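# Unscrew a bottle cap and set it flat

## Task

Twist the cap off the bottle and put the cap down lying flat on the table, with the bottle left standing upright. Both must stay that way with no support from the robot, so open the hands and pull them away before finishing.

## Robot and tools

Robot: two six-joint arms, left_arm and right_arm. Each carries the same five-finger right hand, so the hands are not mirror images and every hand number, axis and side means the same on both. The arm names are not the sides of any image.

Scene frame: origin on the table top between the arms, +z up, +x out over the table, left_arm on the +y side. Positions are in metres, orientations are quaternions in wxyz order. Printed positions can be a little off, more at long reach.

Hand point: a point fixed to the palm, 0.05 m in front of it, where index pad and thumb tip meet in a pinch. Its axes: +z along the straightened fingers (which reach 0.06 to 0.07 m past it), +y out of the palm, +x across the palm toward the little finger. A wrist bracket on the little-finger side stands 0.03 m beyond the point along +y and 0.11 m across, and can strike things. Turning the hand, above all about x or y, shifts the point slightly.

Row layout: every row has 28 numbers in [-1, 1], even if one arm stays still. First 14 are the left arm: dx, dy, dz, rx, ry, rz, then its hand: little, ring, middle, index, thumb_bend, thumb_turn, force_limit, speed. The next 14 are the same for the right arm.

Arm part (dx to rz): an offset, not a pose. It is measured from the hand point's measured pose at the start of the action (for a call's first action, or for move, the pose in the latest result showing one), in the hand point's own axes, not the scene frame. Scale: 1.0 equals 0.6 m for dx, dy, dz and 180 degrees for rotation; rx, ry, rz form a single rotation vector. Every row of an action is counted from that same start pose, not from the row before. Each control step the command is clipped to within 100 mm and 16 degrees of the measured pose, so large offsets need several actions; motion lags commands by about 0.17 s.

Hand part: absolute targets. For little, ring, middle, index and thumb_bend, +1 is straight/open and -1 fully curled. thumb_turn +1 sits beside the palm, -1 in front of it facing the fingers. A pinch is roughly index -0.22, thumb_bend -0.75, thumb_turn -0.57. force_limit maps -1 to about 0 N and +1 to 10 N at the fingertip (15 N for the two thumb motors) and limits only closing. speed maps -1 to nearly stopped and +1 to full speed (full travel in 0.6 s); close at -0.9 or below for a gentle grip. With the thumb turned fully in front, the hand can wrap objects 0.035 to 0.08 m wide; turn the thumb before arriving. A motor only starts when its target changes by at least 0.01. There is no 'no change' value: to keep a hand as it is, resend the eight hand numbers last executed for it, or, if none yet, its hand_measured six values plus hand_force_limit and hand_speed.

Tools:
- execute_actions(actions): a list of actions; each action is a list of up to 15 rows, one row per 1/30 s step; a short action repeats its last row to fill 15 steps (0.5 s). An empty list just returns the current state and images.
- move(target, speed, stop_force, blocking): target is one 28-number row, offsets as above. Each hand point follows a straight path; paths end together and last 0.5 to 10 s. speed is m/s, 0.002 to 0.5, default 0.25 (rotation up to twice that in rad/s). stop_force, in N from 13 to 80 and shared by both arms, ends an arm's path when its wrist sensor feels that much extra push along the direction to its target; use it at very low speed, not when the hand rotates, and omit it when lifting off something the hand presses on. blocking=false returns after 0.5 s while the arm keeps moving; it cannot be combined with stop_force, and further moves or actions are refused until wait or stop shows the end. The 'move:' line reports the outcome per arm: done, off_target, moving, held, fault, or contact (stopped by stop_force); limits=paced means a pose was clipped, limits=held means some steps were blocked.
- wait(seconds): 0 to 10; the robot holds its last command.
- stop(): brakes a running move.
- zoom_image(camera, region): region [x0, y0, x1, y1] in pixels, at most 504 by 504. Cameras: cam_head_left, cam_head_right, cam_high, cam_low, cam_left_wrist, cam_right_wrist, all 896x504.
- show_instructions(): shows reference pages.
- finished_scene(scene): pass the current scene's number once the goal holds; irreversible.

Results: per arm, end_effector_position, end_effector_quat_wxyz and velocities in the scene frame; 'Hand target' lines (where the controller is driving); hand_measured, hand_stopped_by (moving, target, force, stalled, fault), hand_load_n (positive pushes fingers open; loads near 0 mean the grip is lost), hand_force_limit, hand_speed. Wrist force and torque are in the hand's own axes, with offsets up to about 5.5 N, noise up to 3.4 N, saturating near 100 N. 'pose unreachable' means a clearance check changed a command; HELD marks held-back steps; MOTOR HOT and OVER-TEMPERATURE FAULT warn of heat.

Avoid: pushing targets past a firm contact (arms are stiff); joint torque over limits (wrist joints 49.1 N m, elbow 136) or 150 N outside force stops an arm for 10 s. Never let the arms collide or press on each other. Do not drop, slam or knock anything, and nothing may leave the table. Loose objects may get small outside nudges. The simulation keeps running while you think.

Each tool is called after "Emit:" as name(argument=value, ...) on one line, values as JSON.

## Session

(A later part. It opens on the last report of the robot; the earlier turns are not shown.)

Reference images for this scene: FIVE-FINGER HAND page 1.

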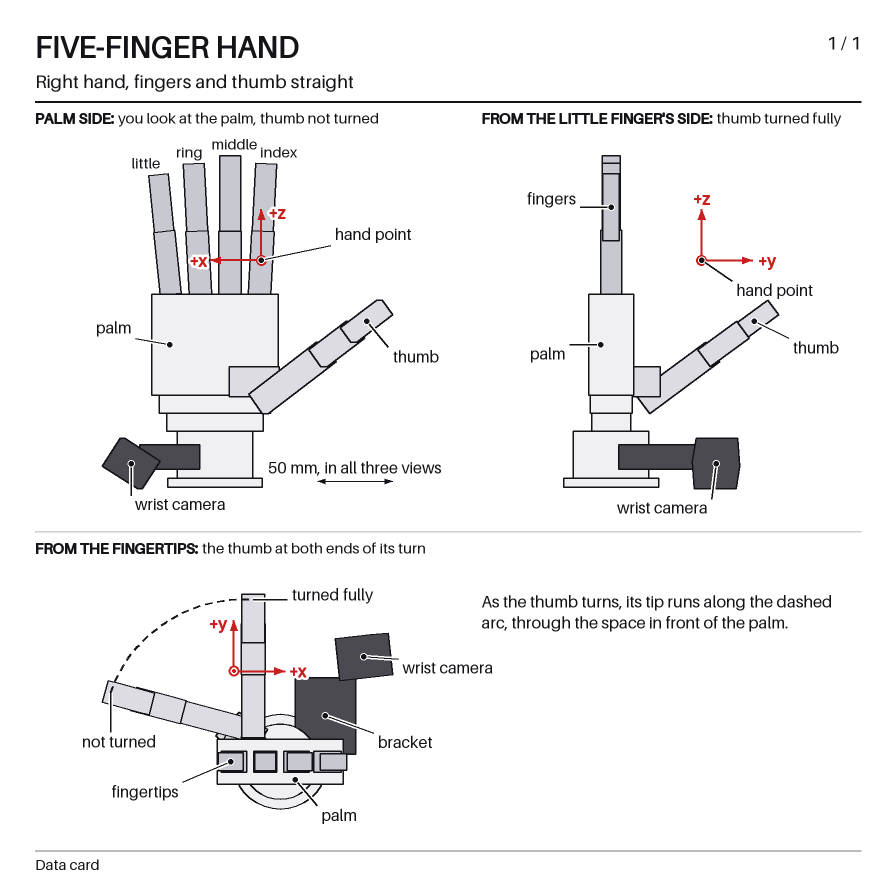

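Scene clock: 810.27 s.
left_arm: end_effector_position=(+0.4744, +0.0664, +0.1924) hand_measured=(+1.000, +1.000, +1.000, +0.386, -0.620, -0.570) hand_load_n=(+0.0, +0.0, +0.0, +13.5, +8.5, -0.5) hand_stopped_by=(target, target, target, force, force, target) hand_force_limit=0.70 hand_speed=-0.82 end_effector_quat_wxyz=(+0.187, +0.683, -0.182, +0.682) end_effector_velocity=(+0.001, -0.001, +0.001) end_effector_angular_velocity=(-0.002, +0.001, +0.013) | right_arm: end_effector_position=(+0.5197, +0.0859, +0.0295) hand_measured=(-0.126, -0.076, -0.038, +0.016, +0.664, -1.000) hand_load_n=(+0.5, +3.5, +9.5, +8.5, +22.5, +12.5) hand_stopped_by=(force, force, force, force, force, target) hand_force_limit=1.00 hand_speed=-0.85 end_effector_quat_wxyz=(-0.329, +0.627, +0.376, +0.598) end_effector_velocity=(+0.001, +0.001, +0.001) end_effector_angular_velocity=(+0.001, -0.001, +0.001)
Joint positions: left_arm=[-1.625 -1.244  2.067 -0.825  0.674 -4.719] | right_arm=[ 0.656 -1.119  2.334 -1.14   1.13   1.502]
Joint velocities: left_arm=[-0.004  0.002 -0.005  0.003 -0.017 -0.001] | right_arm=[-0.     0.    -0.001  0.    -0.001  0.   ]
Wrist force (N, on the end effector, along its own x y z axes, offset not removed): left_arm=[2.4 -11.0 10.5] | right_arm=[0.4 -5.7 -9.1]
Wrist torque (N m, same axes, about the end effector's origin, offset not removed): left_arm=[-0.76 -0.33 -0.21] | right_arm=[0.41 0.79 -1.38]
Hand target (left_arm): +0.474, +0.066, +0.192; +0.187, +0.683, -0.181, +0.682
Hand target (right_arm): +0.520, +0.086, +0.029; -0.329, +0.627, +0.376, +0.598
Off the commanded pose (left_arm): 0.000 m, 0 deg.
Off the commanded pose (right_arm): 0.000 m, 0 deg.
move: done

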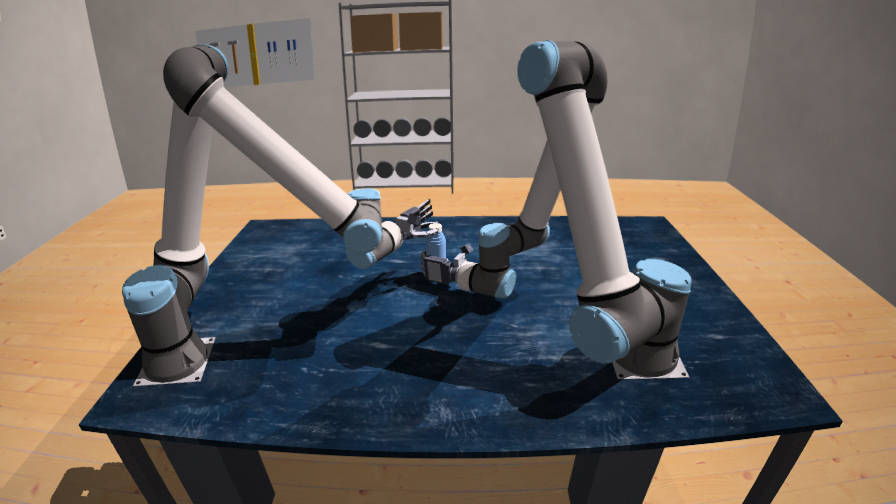

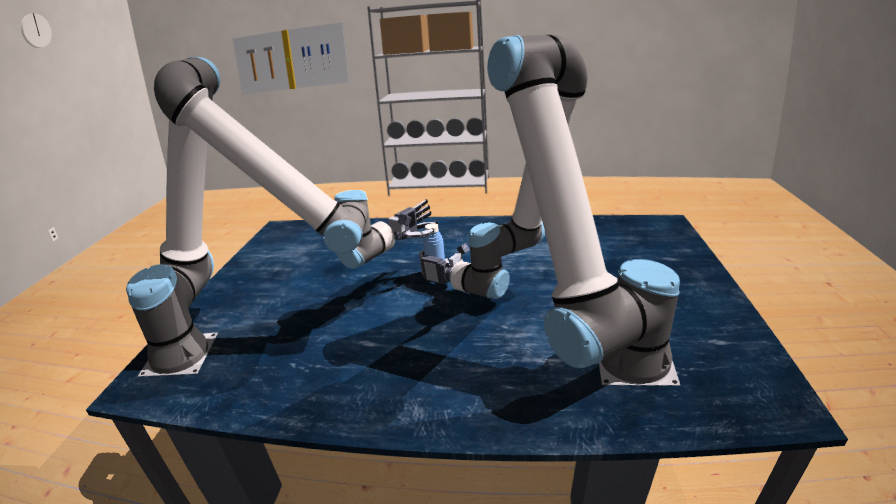

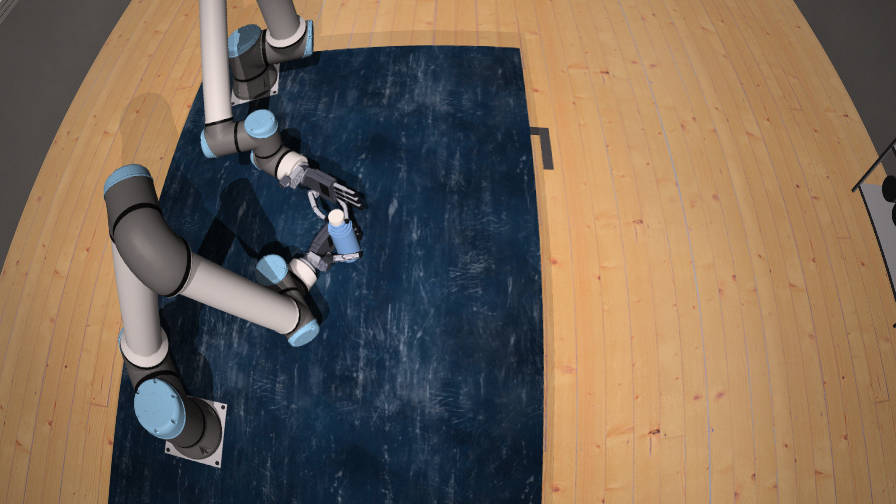

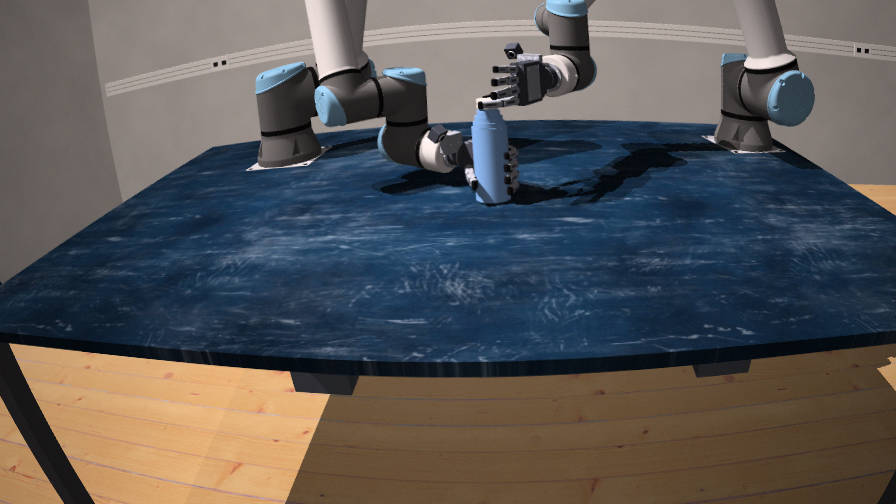

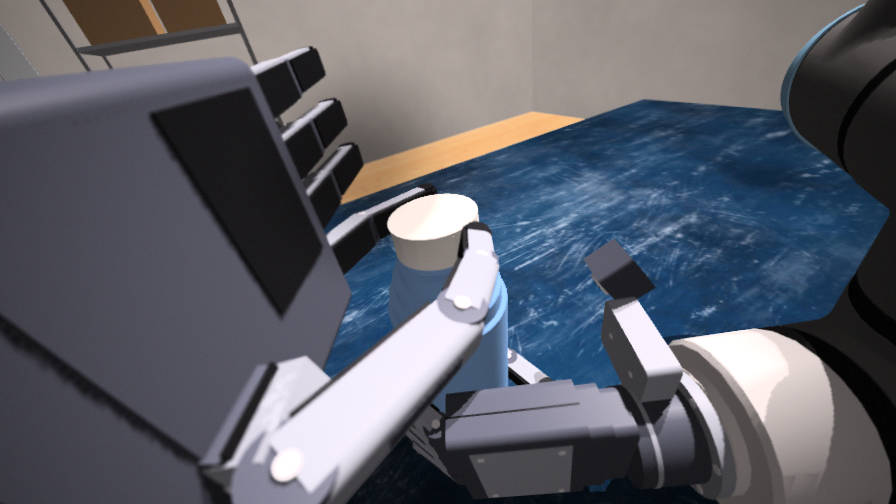

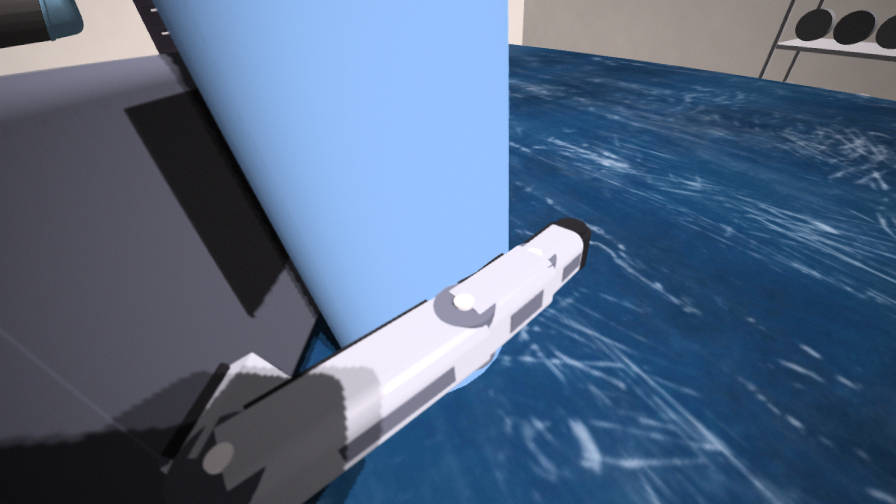

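Emit:
execute_actions(actions=[[[0,0,0,0,0,0,1,1,1,0.6,-0.4,-0.57,1,1,0,0,0,0,0,0,-1,-1,-1,-0.98,-0.4,-1,1,-0.85]]])

Emit:
move(target=[0,-0.0378,-0.0055,-0.378,0,0,1,1,1,0.6,-0.4,-0.57,1,1,0,0,0,0,0,0,-1,-1,-1,-0.98,-0.4,-1,1,-0.85], speed=0.5)

Scene clock: 816.77 s.
left_arm: end_effector_position=(+0.4743, +0.0664, +0.1924) hand_measured=(+1.000, +1.000, +1.000, +0.600, -0.400, -0.570) hand_load_n=(+0.0, +0.0, +0.0, +0.0, +0.0, +0.0) hand_stopped_by=(target, target, target, target, target, target) hand_force_limit=1.00 hand_speed=1.00 end_effector_quat_wxyz=(+0.187, +0.683, -0.182, +0.682) end_effector_velocity=(+0.001, +0.001, +0.001) end_effector_angular_velocity=(-0.001, -0.001, +0.001) | right_arm: end_effector_position=(+0.5197, +0.0859, +0.0295) hand_measured=(-0.126, -0.076, -0.038, +0.016, +0.664, -1.000) hand_load_n=(+5.0, +5.5, +10.0, +7.0, +21.0, +8.5) hand_stopped_by=(force, force, force, force, force, target) hand_force_limit=1.00 hand_speed=-0.85 end_effector_quat_wxyz=(-0.329, +0.627, +0.376, +0.598) end_effector_velocity=(+0.000, +0.000, +0.001) end_effector_angular_velocity=(+0.001, -0.002, -0.000)
Joint positions: left_arm=[-1.625 -1.244  2.067 -0.825  0.674 -4.719] | right_arm=[ 0.656 -1.119  2.334 -1.14   1.13   1.502]
Joint velocities: left_arm=[ 0.001 -0.001  0.001 -0.001  0.     0.001] | right_arm=[ 0.    -0.002  0.    -0.     0.    -0.001]
Wrist force (N, on the end effector, along its own x y z axes, offset not removed): left_arm=[0.6 3.2 -3.7] | right_arm=[2.6 -2.6 -0.7]
Wrist torque (N m, same axes, about the end effector's origin, offset not removed): left_arm=[0.89 -0.05 0.42] | right_arm=[-0.10 -0.53 -0.21]
Hand target (left_arm): +0.474, +0.066, +0.192; +0.187, +0.683, -0.182, +0.682
Hand target (right_arm): +0.520, +0.086, +0.029; -0.329, +0.627, +0.376, +0.598
Off the commanded pose (left_arm): 0.000 m, 0 deg.
Off the commanded pose (right_arm): 0.000 m, 0 deg.
Step readings (end_effector_position):
0: left_arm (+0.4745, +0.0664, +0.1924) | right_arm (+0.5197, +0.0859, +0.0295)
1: left_arm (+0.4745, +0.0664, +0.1924) | right_arm (+0.5197, +0.0859, +0.0295)
2: left_arm (+0.4745, +0.0664, +0.1924) | right_arm (+0.5197, +0.0859, +0.0295)
4: left_arm (+0.4743, +0.0663, +0.1924) | right_arm (+0.5197, +0.0859, +0.0295)
8: left_arm (+0.4742, +0.0662, +0.1924) | right_arm (+0.5197, +0.0859, +0.0295)
15: end_effector_position above

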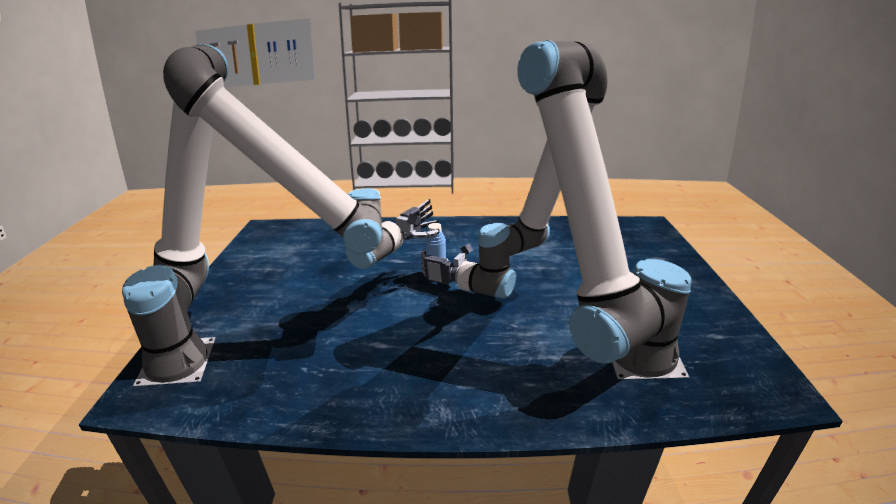

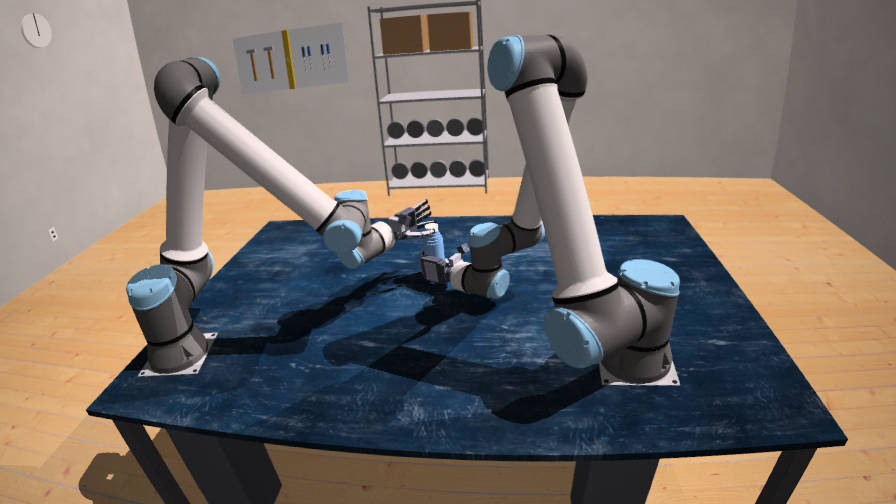

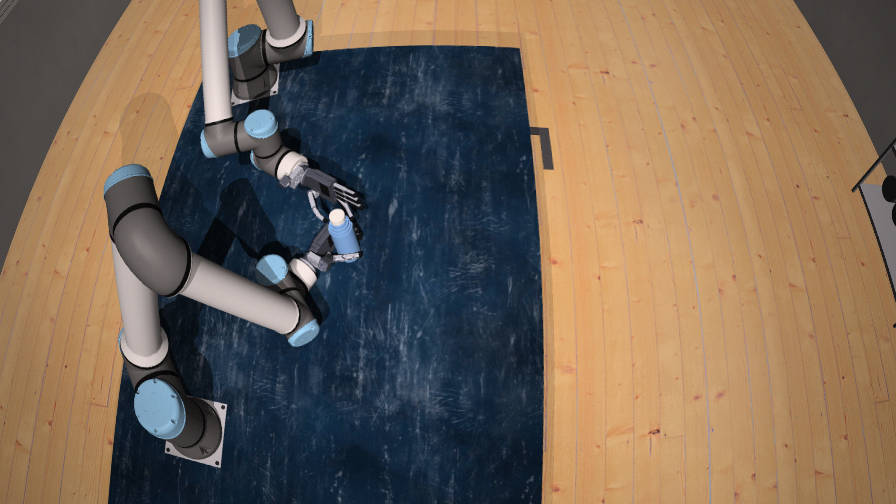

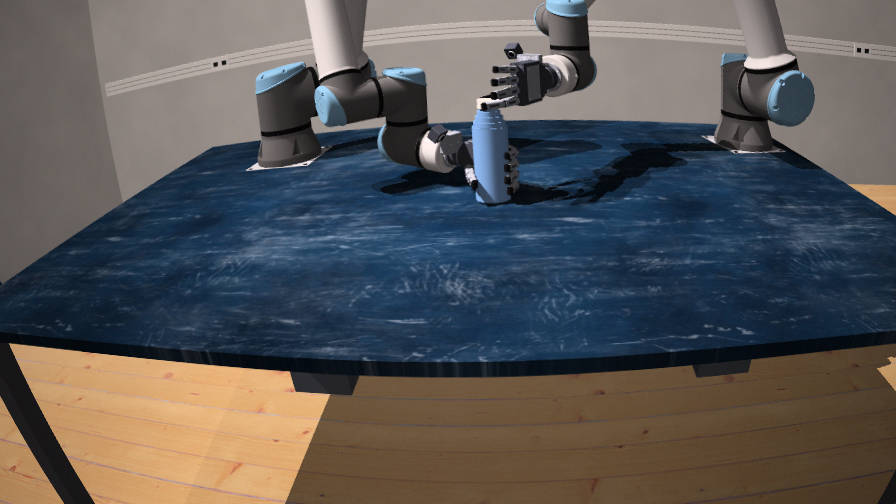

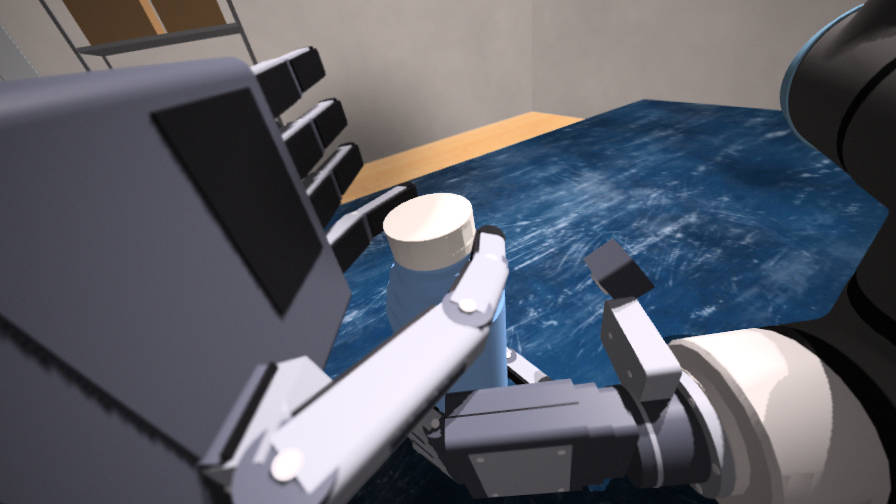

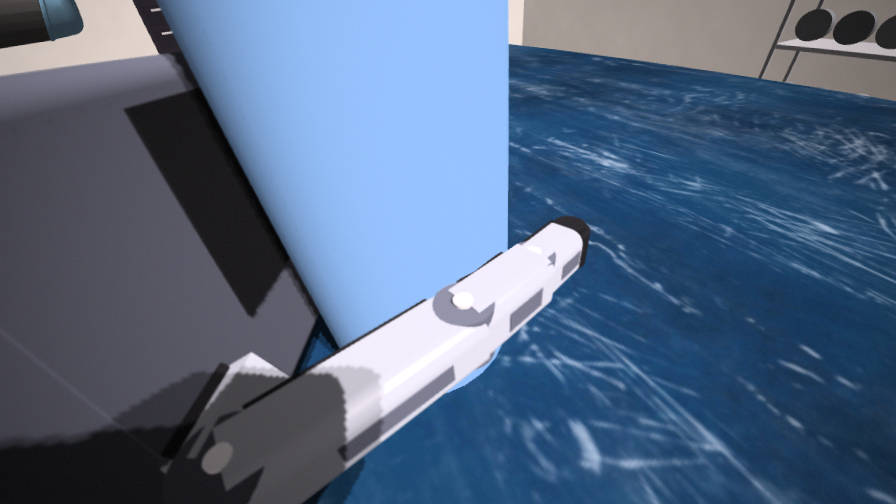

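Scene clock: 818.67 s.
left_arm: end_effector_position=(+0.4833, +0.0876, +0.1921) hand_measured=(+1.000, +1.000, +1.000, +0.600, -0.400, -0.570) hand_load_n=(+0.0, +0.0, +0.0, +0.0, +0.0, +0.0) hand_stopped_by=(target, target, target, target, target, target) hand_force_limit=1.00 hand_speed=1.00 end_effector_quat_wxyz=(+0.537, +0.462, -0.532, +0.464) end_effector_velocity=(-0.000, -0.000, -0.000) end_effector_angular_velocity=(+0.001, -0.002, -0.011) | right_arm: end_effector_position=(+0.5197, +0.0859, +0.0295) hand_measured=(-0.126, -0.076, -0.038, +0.016, +0.664, -1.000) hand_load_n=(+5.0, +5.5, +10.0, +7.0, +21.0, +8.5) hand_stopped_by=(force, force, force, force, force, target) hand_force_limit=1.00 hand_speed=-0.85 end_effector_quat_wxyz=(-0.329, +0.627, +0.376, +0.598) end_effector_velocity=(+0.001, +0.000, +0.000) end_effector_angular_velocity=(+0.001, -0.000, -0.001)
Joint positions: left_arm=[-1.129 -1.089  1.822 -0.742  2.357 -4.721] | right_arm=[ 0.656 -1.119  2.334 -1.14   1.13   1.502]
Joint velocities: left_arm=[ 0.002  0.004 -0.007  0.005  0.013  0.003] | right_arm=[-0.     0.    -0.001 -0.     0.001  0.001]
Wrist force (N, on the end effector, along its own x y z axes, offset not removed): left_arm=[-0.3 -1.1 -0.1] | right_arm=[4.9 -4.0 3.1]
Wrist torque (N m, same axes, about the end effector's origin, offset not removed): left_arm=[0.07 -0.05 0.02] | right_arm=[-0.81 -0.66 0.20]
Hand target (left_arm): +0.483, +0.088, +0.192; +0.537, +0.462, -0.533, +0.463
Hand target (right_arm): +0.520, +0.086, +0.030; -0.329, +0.627, +0.376, +0.598
Off the commanded pose (left_arm): 0.000 m, 0 deg.
Off the commanded pose (right_arm): 0.000 m, 0 deg.
move: done

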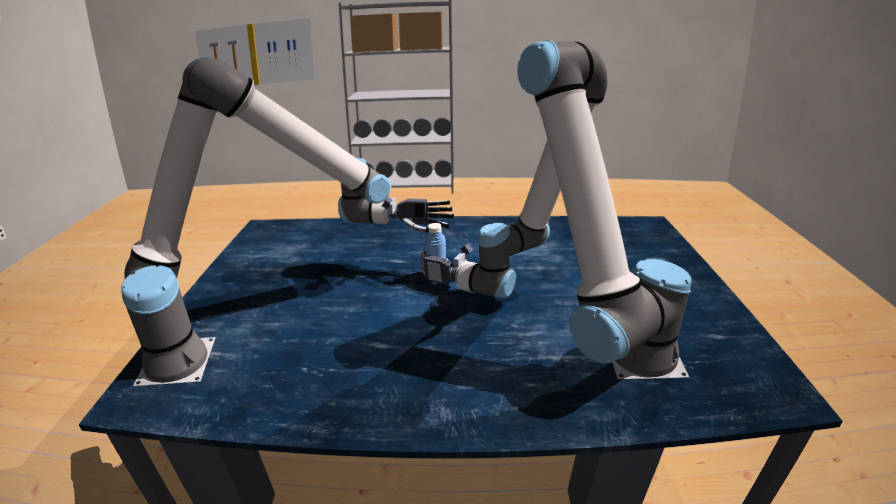

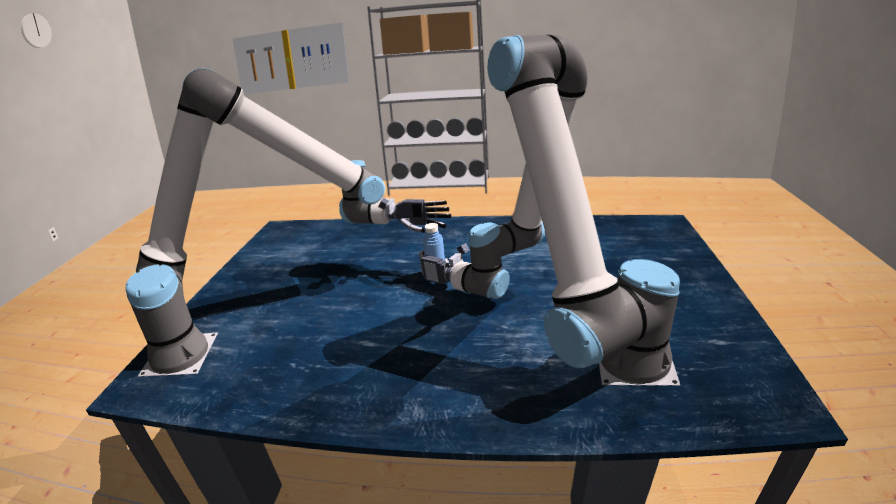

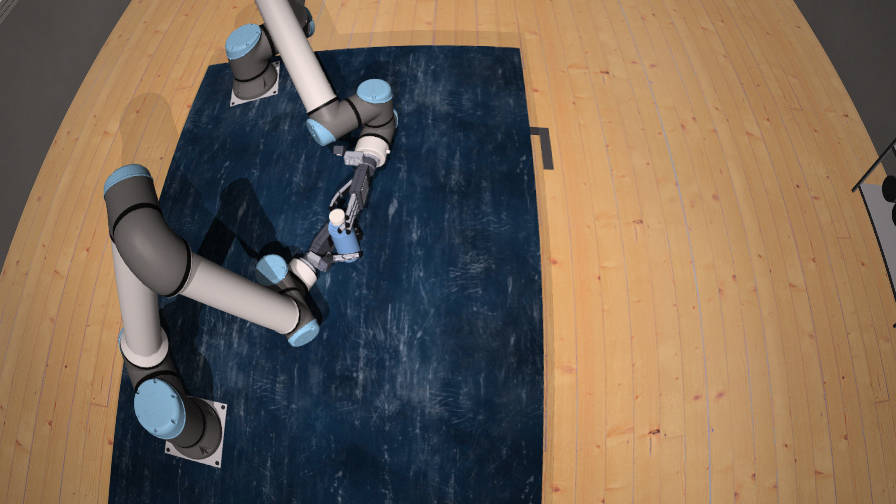

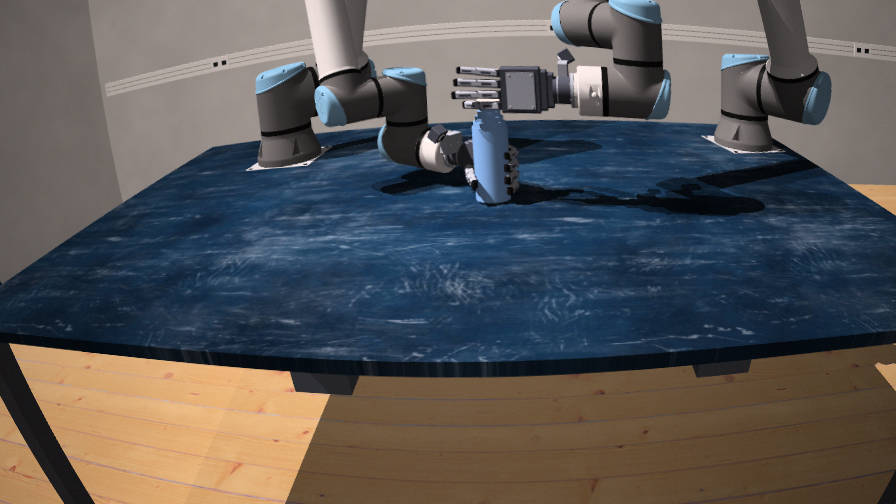

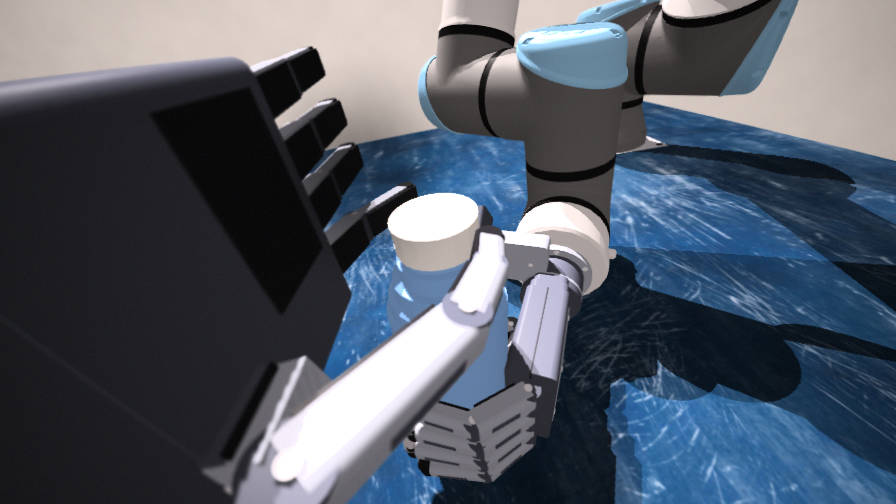

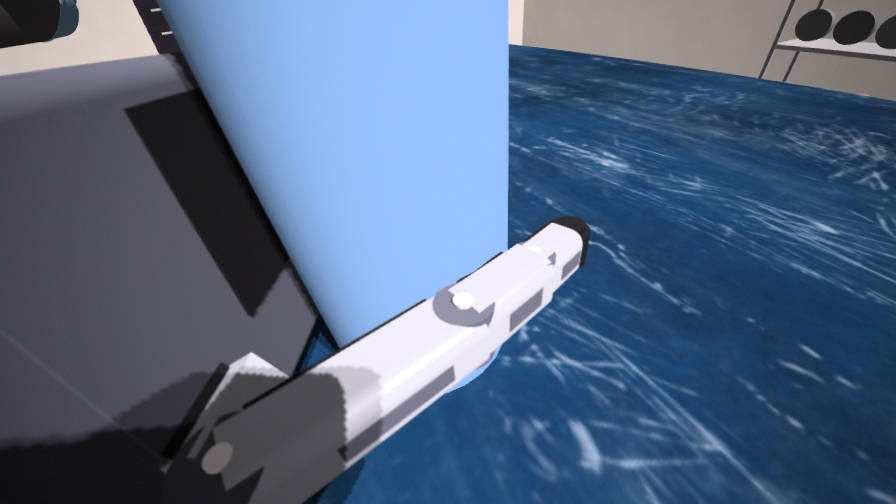

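Emit:
execute_actions(actions=[[[0.002,0.001,0,0,0,0,1,1,1,-0.55,-0.9,-0.57,0.7,-0.82,0,0,0,0,0,0,-1,-1,-1,-0.98,-0.4,-1,1,-0.85]]])

Emit:
wait(seconds=1.5)

Scene clock: 832.33 s.
left_arm: end_effector_position=(+0.4828, +0.0877, +0.1932) hand_measured=(+1.000, +1.000, +1.000, +0.480, -0.476, -0.570) hand_load_n=(+0.0, +0.0, +0.0, +0.0, +0.0, +0.0) hand_stopped_by=(target, target, target, moving, moving, target) hand_force_limit=0.70 hand_speed=-0.82 end_effector_quat_wxyz=(+0.537, +0.462, -0.532, +0.464) end_effector_velocity=(-0.000, -0.000, -0.001) end_effector_angular_velocity=(+0.001, +0.001, +0.002) | right_arm: end_effector_position=(+0.5197, +0.0859, +0.0295) hand_measured=(-0.126, -0.076, -0.038, +0.016, +0.664, -1.000) hand_load_n=(+5.0, +5.5, +10.0, +7.0, +21.0, +8.5) hand_stopped_by=(force, force, force, force, force, target) hand_force_limit=1.00 hand_speed=-0.85 end_effector_quat_wxyz=(-0.329, +0.627, +0.376, +0.598) end_effector_velocity=(+0.000, -0.000, +0.000) end_effector_angular_velocity=(+0.000, +0.000, -0.001)
Joint positions: left_arm=[-1.129 -1.091  1.822 -0.741  2.357 -4.721] | right_arm=[ 0.656 -1.119  2.334 -1.14   1.13   1.502]
Joint velocities: left_arm=[-0.001  0.     0.     0.001 -0.003  0.   ] | right_arm=[-0.    -0.001  0.     0.     0.001  0.   ]
Wrist force (N, on the end effector, along its own x y z axes, offset not removed): left_arm=[1.4 -2.6 3.2] | right_arm=[4.3 -6.0 -3.6]
Wrist torque (N m, same axes, about the end effector's origin, offset not removed): left_arm=[-0.41 -0.30 0.04] | right_arm=[-0.41 -0.55 0.01]
Hand target (left_arm): +0.483, +0.088, +0.193; +0.537, +0.462, -0.532, +0.464
Hand target (right_arm): +0.520, +0.086, +0.030; -0.329, +0.627, +0.376, +0.598
Off the commanded pose (left_arm): 0.000 m, 0 deg.
Off the commanded pose (right_arm): 0.000 m, 0 deg.
Step readings (end_effector_position):
0: left_arm (+0.4833, +0.0875, +0.1921) | right_arm (+0.5197, +0.0859, +0.0295)
1: left_arm (+0.4833, +0.0875, +0.1921) | right_arm (+0.5197, +0.0859, +0.0295)
2: left_arm (+0.4833, +0.0875, +0.1923) | right_arm (+0.5197, +0.0859, +0.0295)
4: left_arm (+0.4832, +0.0877, +0.1927) | right_arm (+0.5197, +0.0859, +0.0295)
8: left_arm (+0.4830, +0.0877, +0.1931) | right_arm (+0.5197, +0.0859, +0.0295)
15: end_effector_position above

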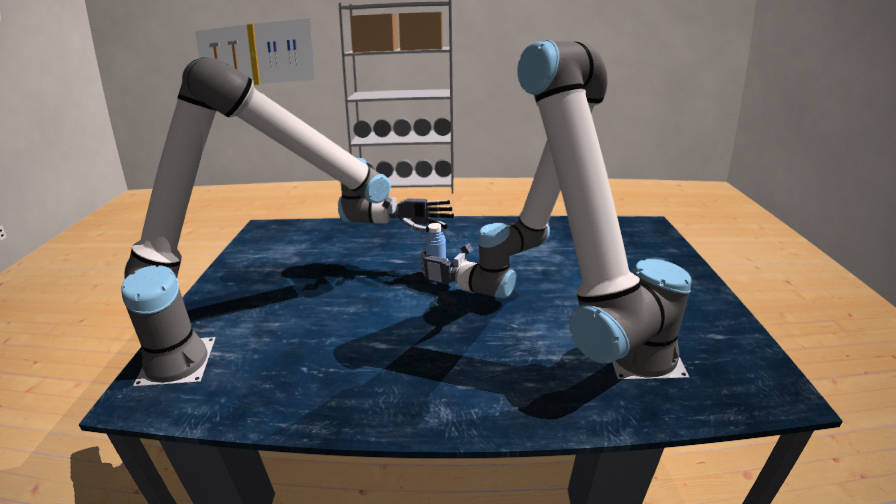

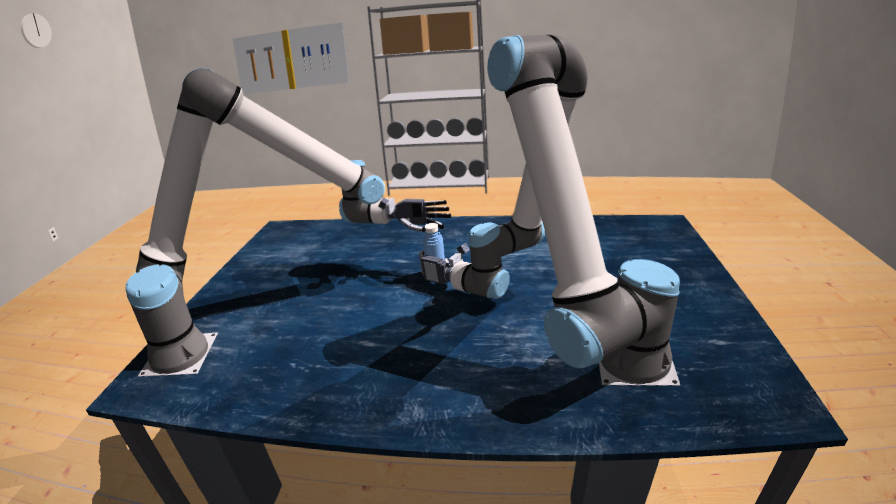

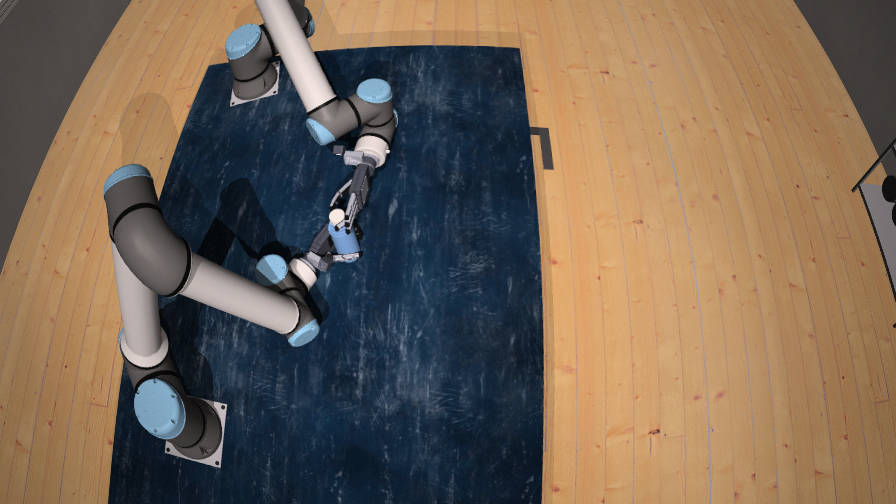

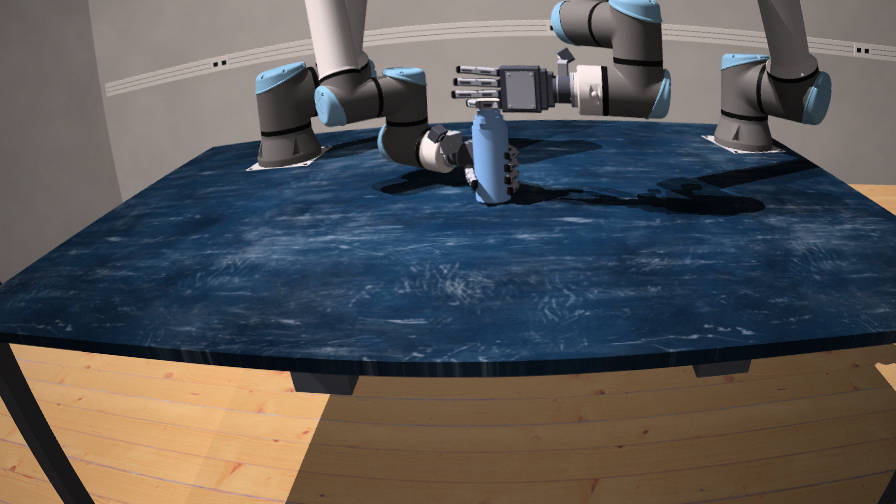

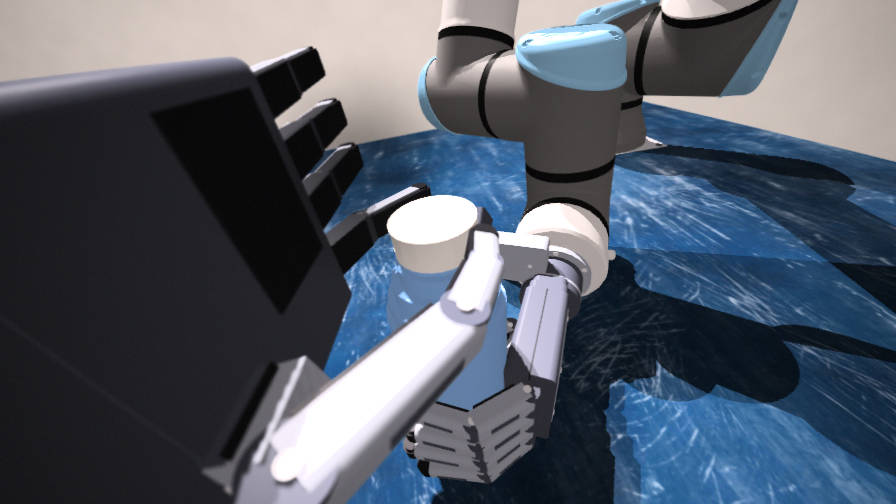

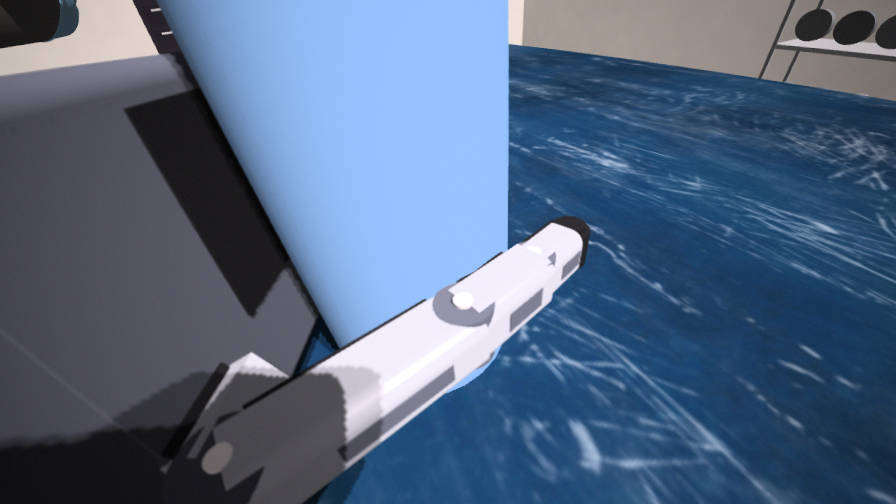

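Scene clock: 833.83 s.
left_arm: end_effector_position=(+0.4827, +0.0877, +0.1933) hand_measured=(+1.000, +1.000, +1.000, +0.384, -0.630, -0.570) hand_load_n=(+0.0, +0.0, +0.0, +13.5, +12.0, -2.0) hand_stopped_by=(target, target, target, force, force, target) hand_force_limit=0.70 hand_speed=-0.82 end_effector_quat_wxyz=(+0.537, +0.462, -0.532, +0.464) end_effector_velocity=(+0.000, -0.000, +0.001) end_effector_angular_velocity=(-0.001, -0.001, -0.001) | right_arm: end_effector_position=(+0.5197, +0.0859, +0.0295) hand_measured=(-0.126, -0.076, -0.038, +0.016, +0.664, -1.000) hand_load_n=(+6.0, +6.0, +9.5, +6.0, +22.0, +7.5) hand_stopped_by=(force, force, force, force, force, target) hand_force_limit=1.00 hand_speed=-0.85 end_effector_quat_wxyz=(-0.329, +0.627, +0.376, +0.598) end_effector_velocity=(-0.001, -0.000, -0.001) end_effector_angular_velocity=(-0.000, +0.002, +0.000)
Joint positions: left_arm=[-1.129 -1.091  1.822 -0.741  2.357 -4.721] | right_arm=[ 0.656 -1.119  2.334 -1.14   1.13   1.502]
Joint velocities: left_arm=[ 0.    -0.001 -0.002  0.001  0.001  0.001] | right_arm=[-0.     0.001  0.001  0.    -0.     0.001]
Wrist force (N, on the end effector, along its own x y z axes, offset not removed): left_arm=[0.2 -2.2 7.3] | right_arm=[-0.2 -11.6 -0.2]
Wrist torque (N m, same axes, about the end effector's origin, offset not removed): left_arm=[0.21 -0.14 0.23] | right_arm=[-0.97 -0.56 -1.03]
Hand target (left_arm): +0.483, +0.088, +0.193; +0.537, +0.462, -0.532, +0.464
Hand target (right_arm): +0.520, +0.086, +0.030; -0.329, +0.627, +0.376, +0.598
Off the commanded pose (left_arm): 0.000 m, 0 deg.
Off the commanded pose (right_arm): 0.000 m, 0 deg.
wait: 1.50 s; at rest by 1.10 s

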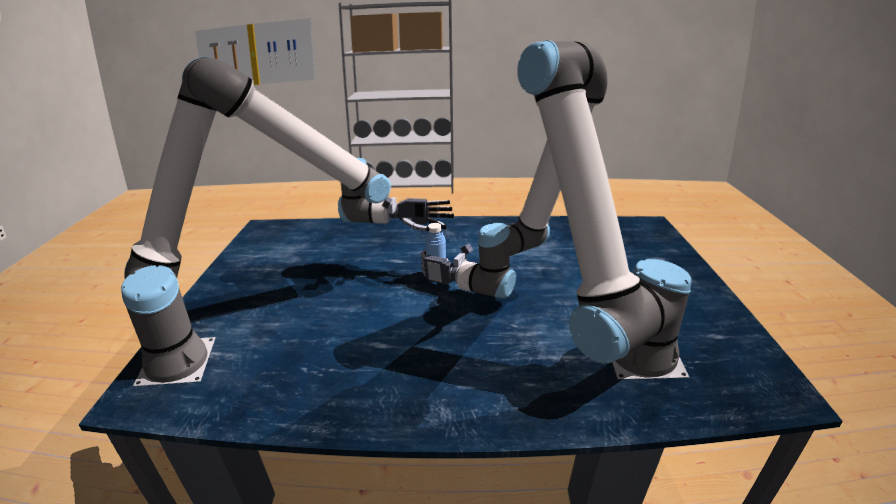

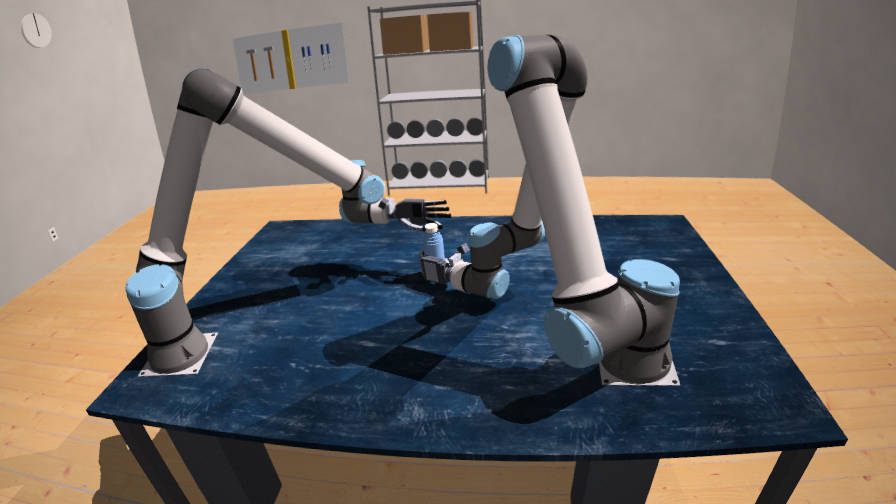

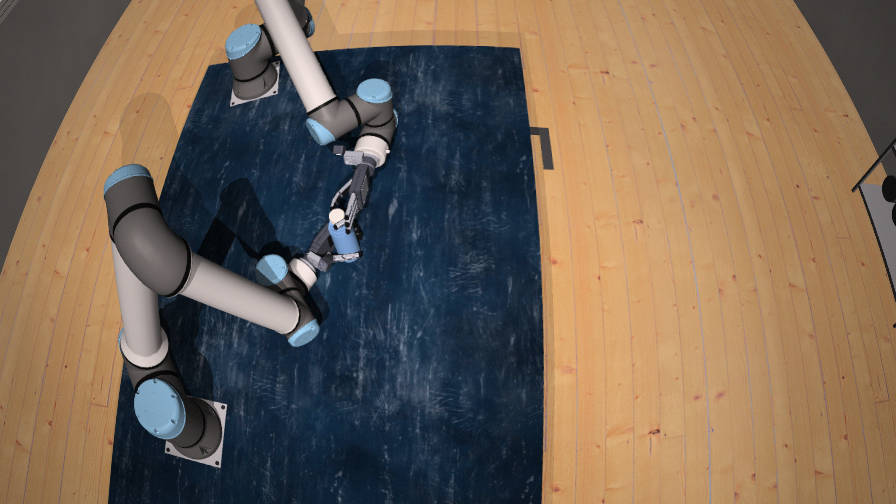

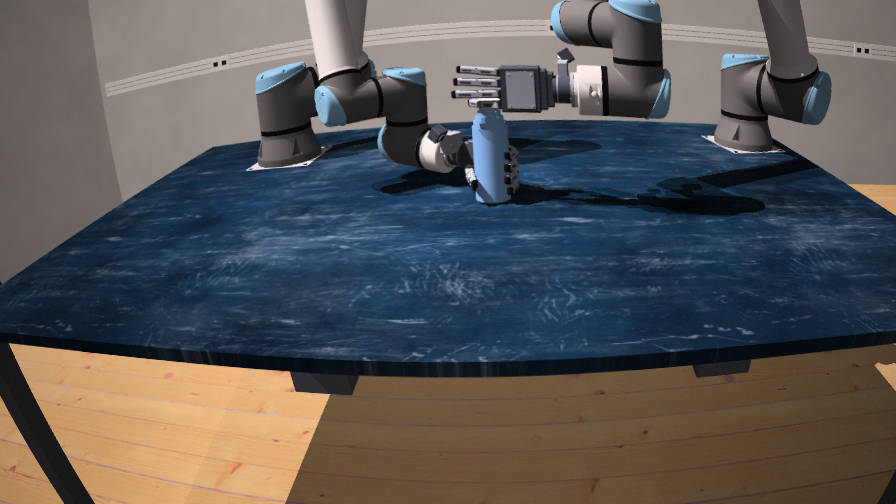

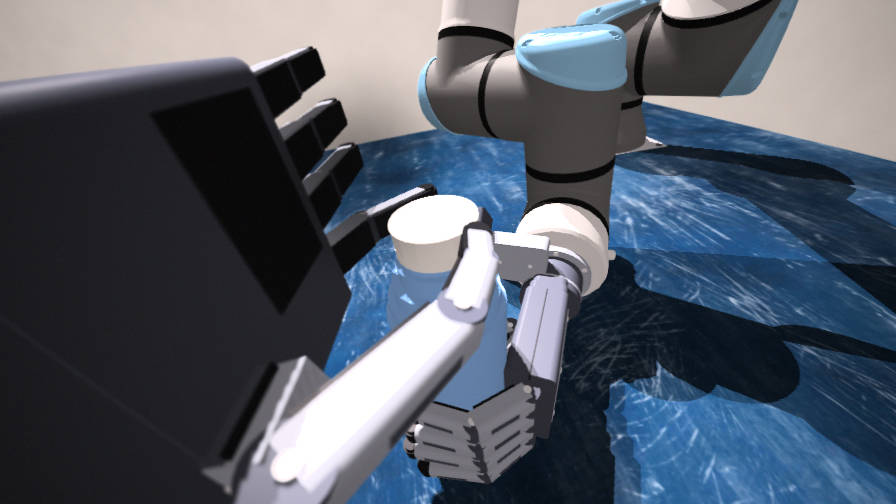

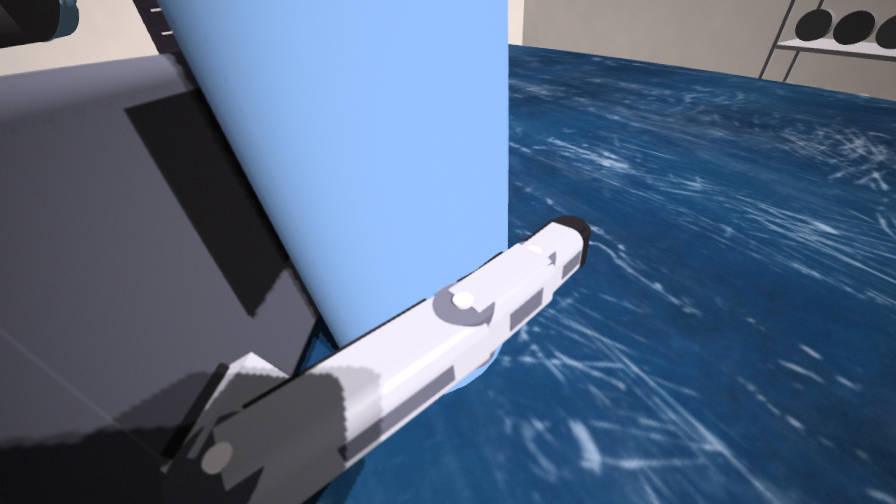

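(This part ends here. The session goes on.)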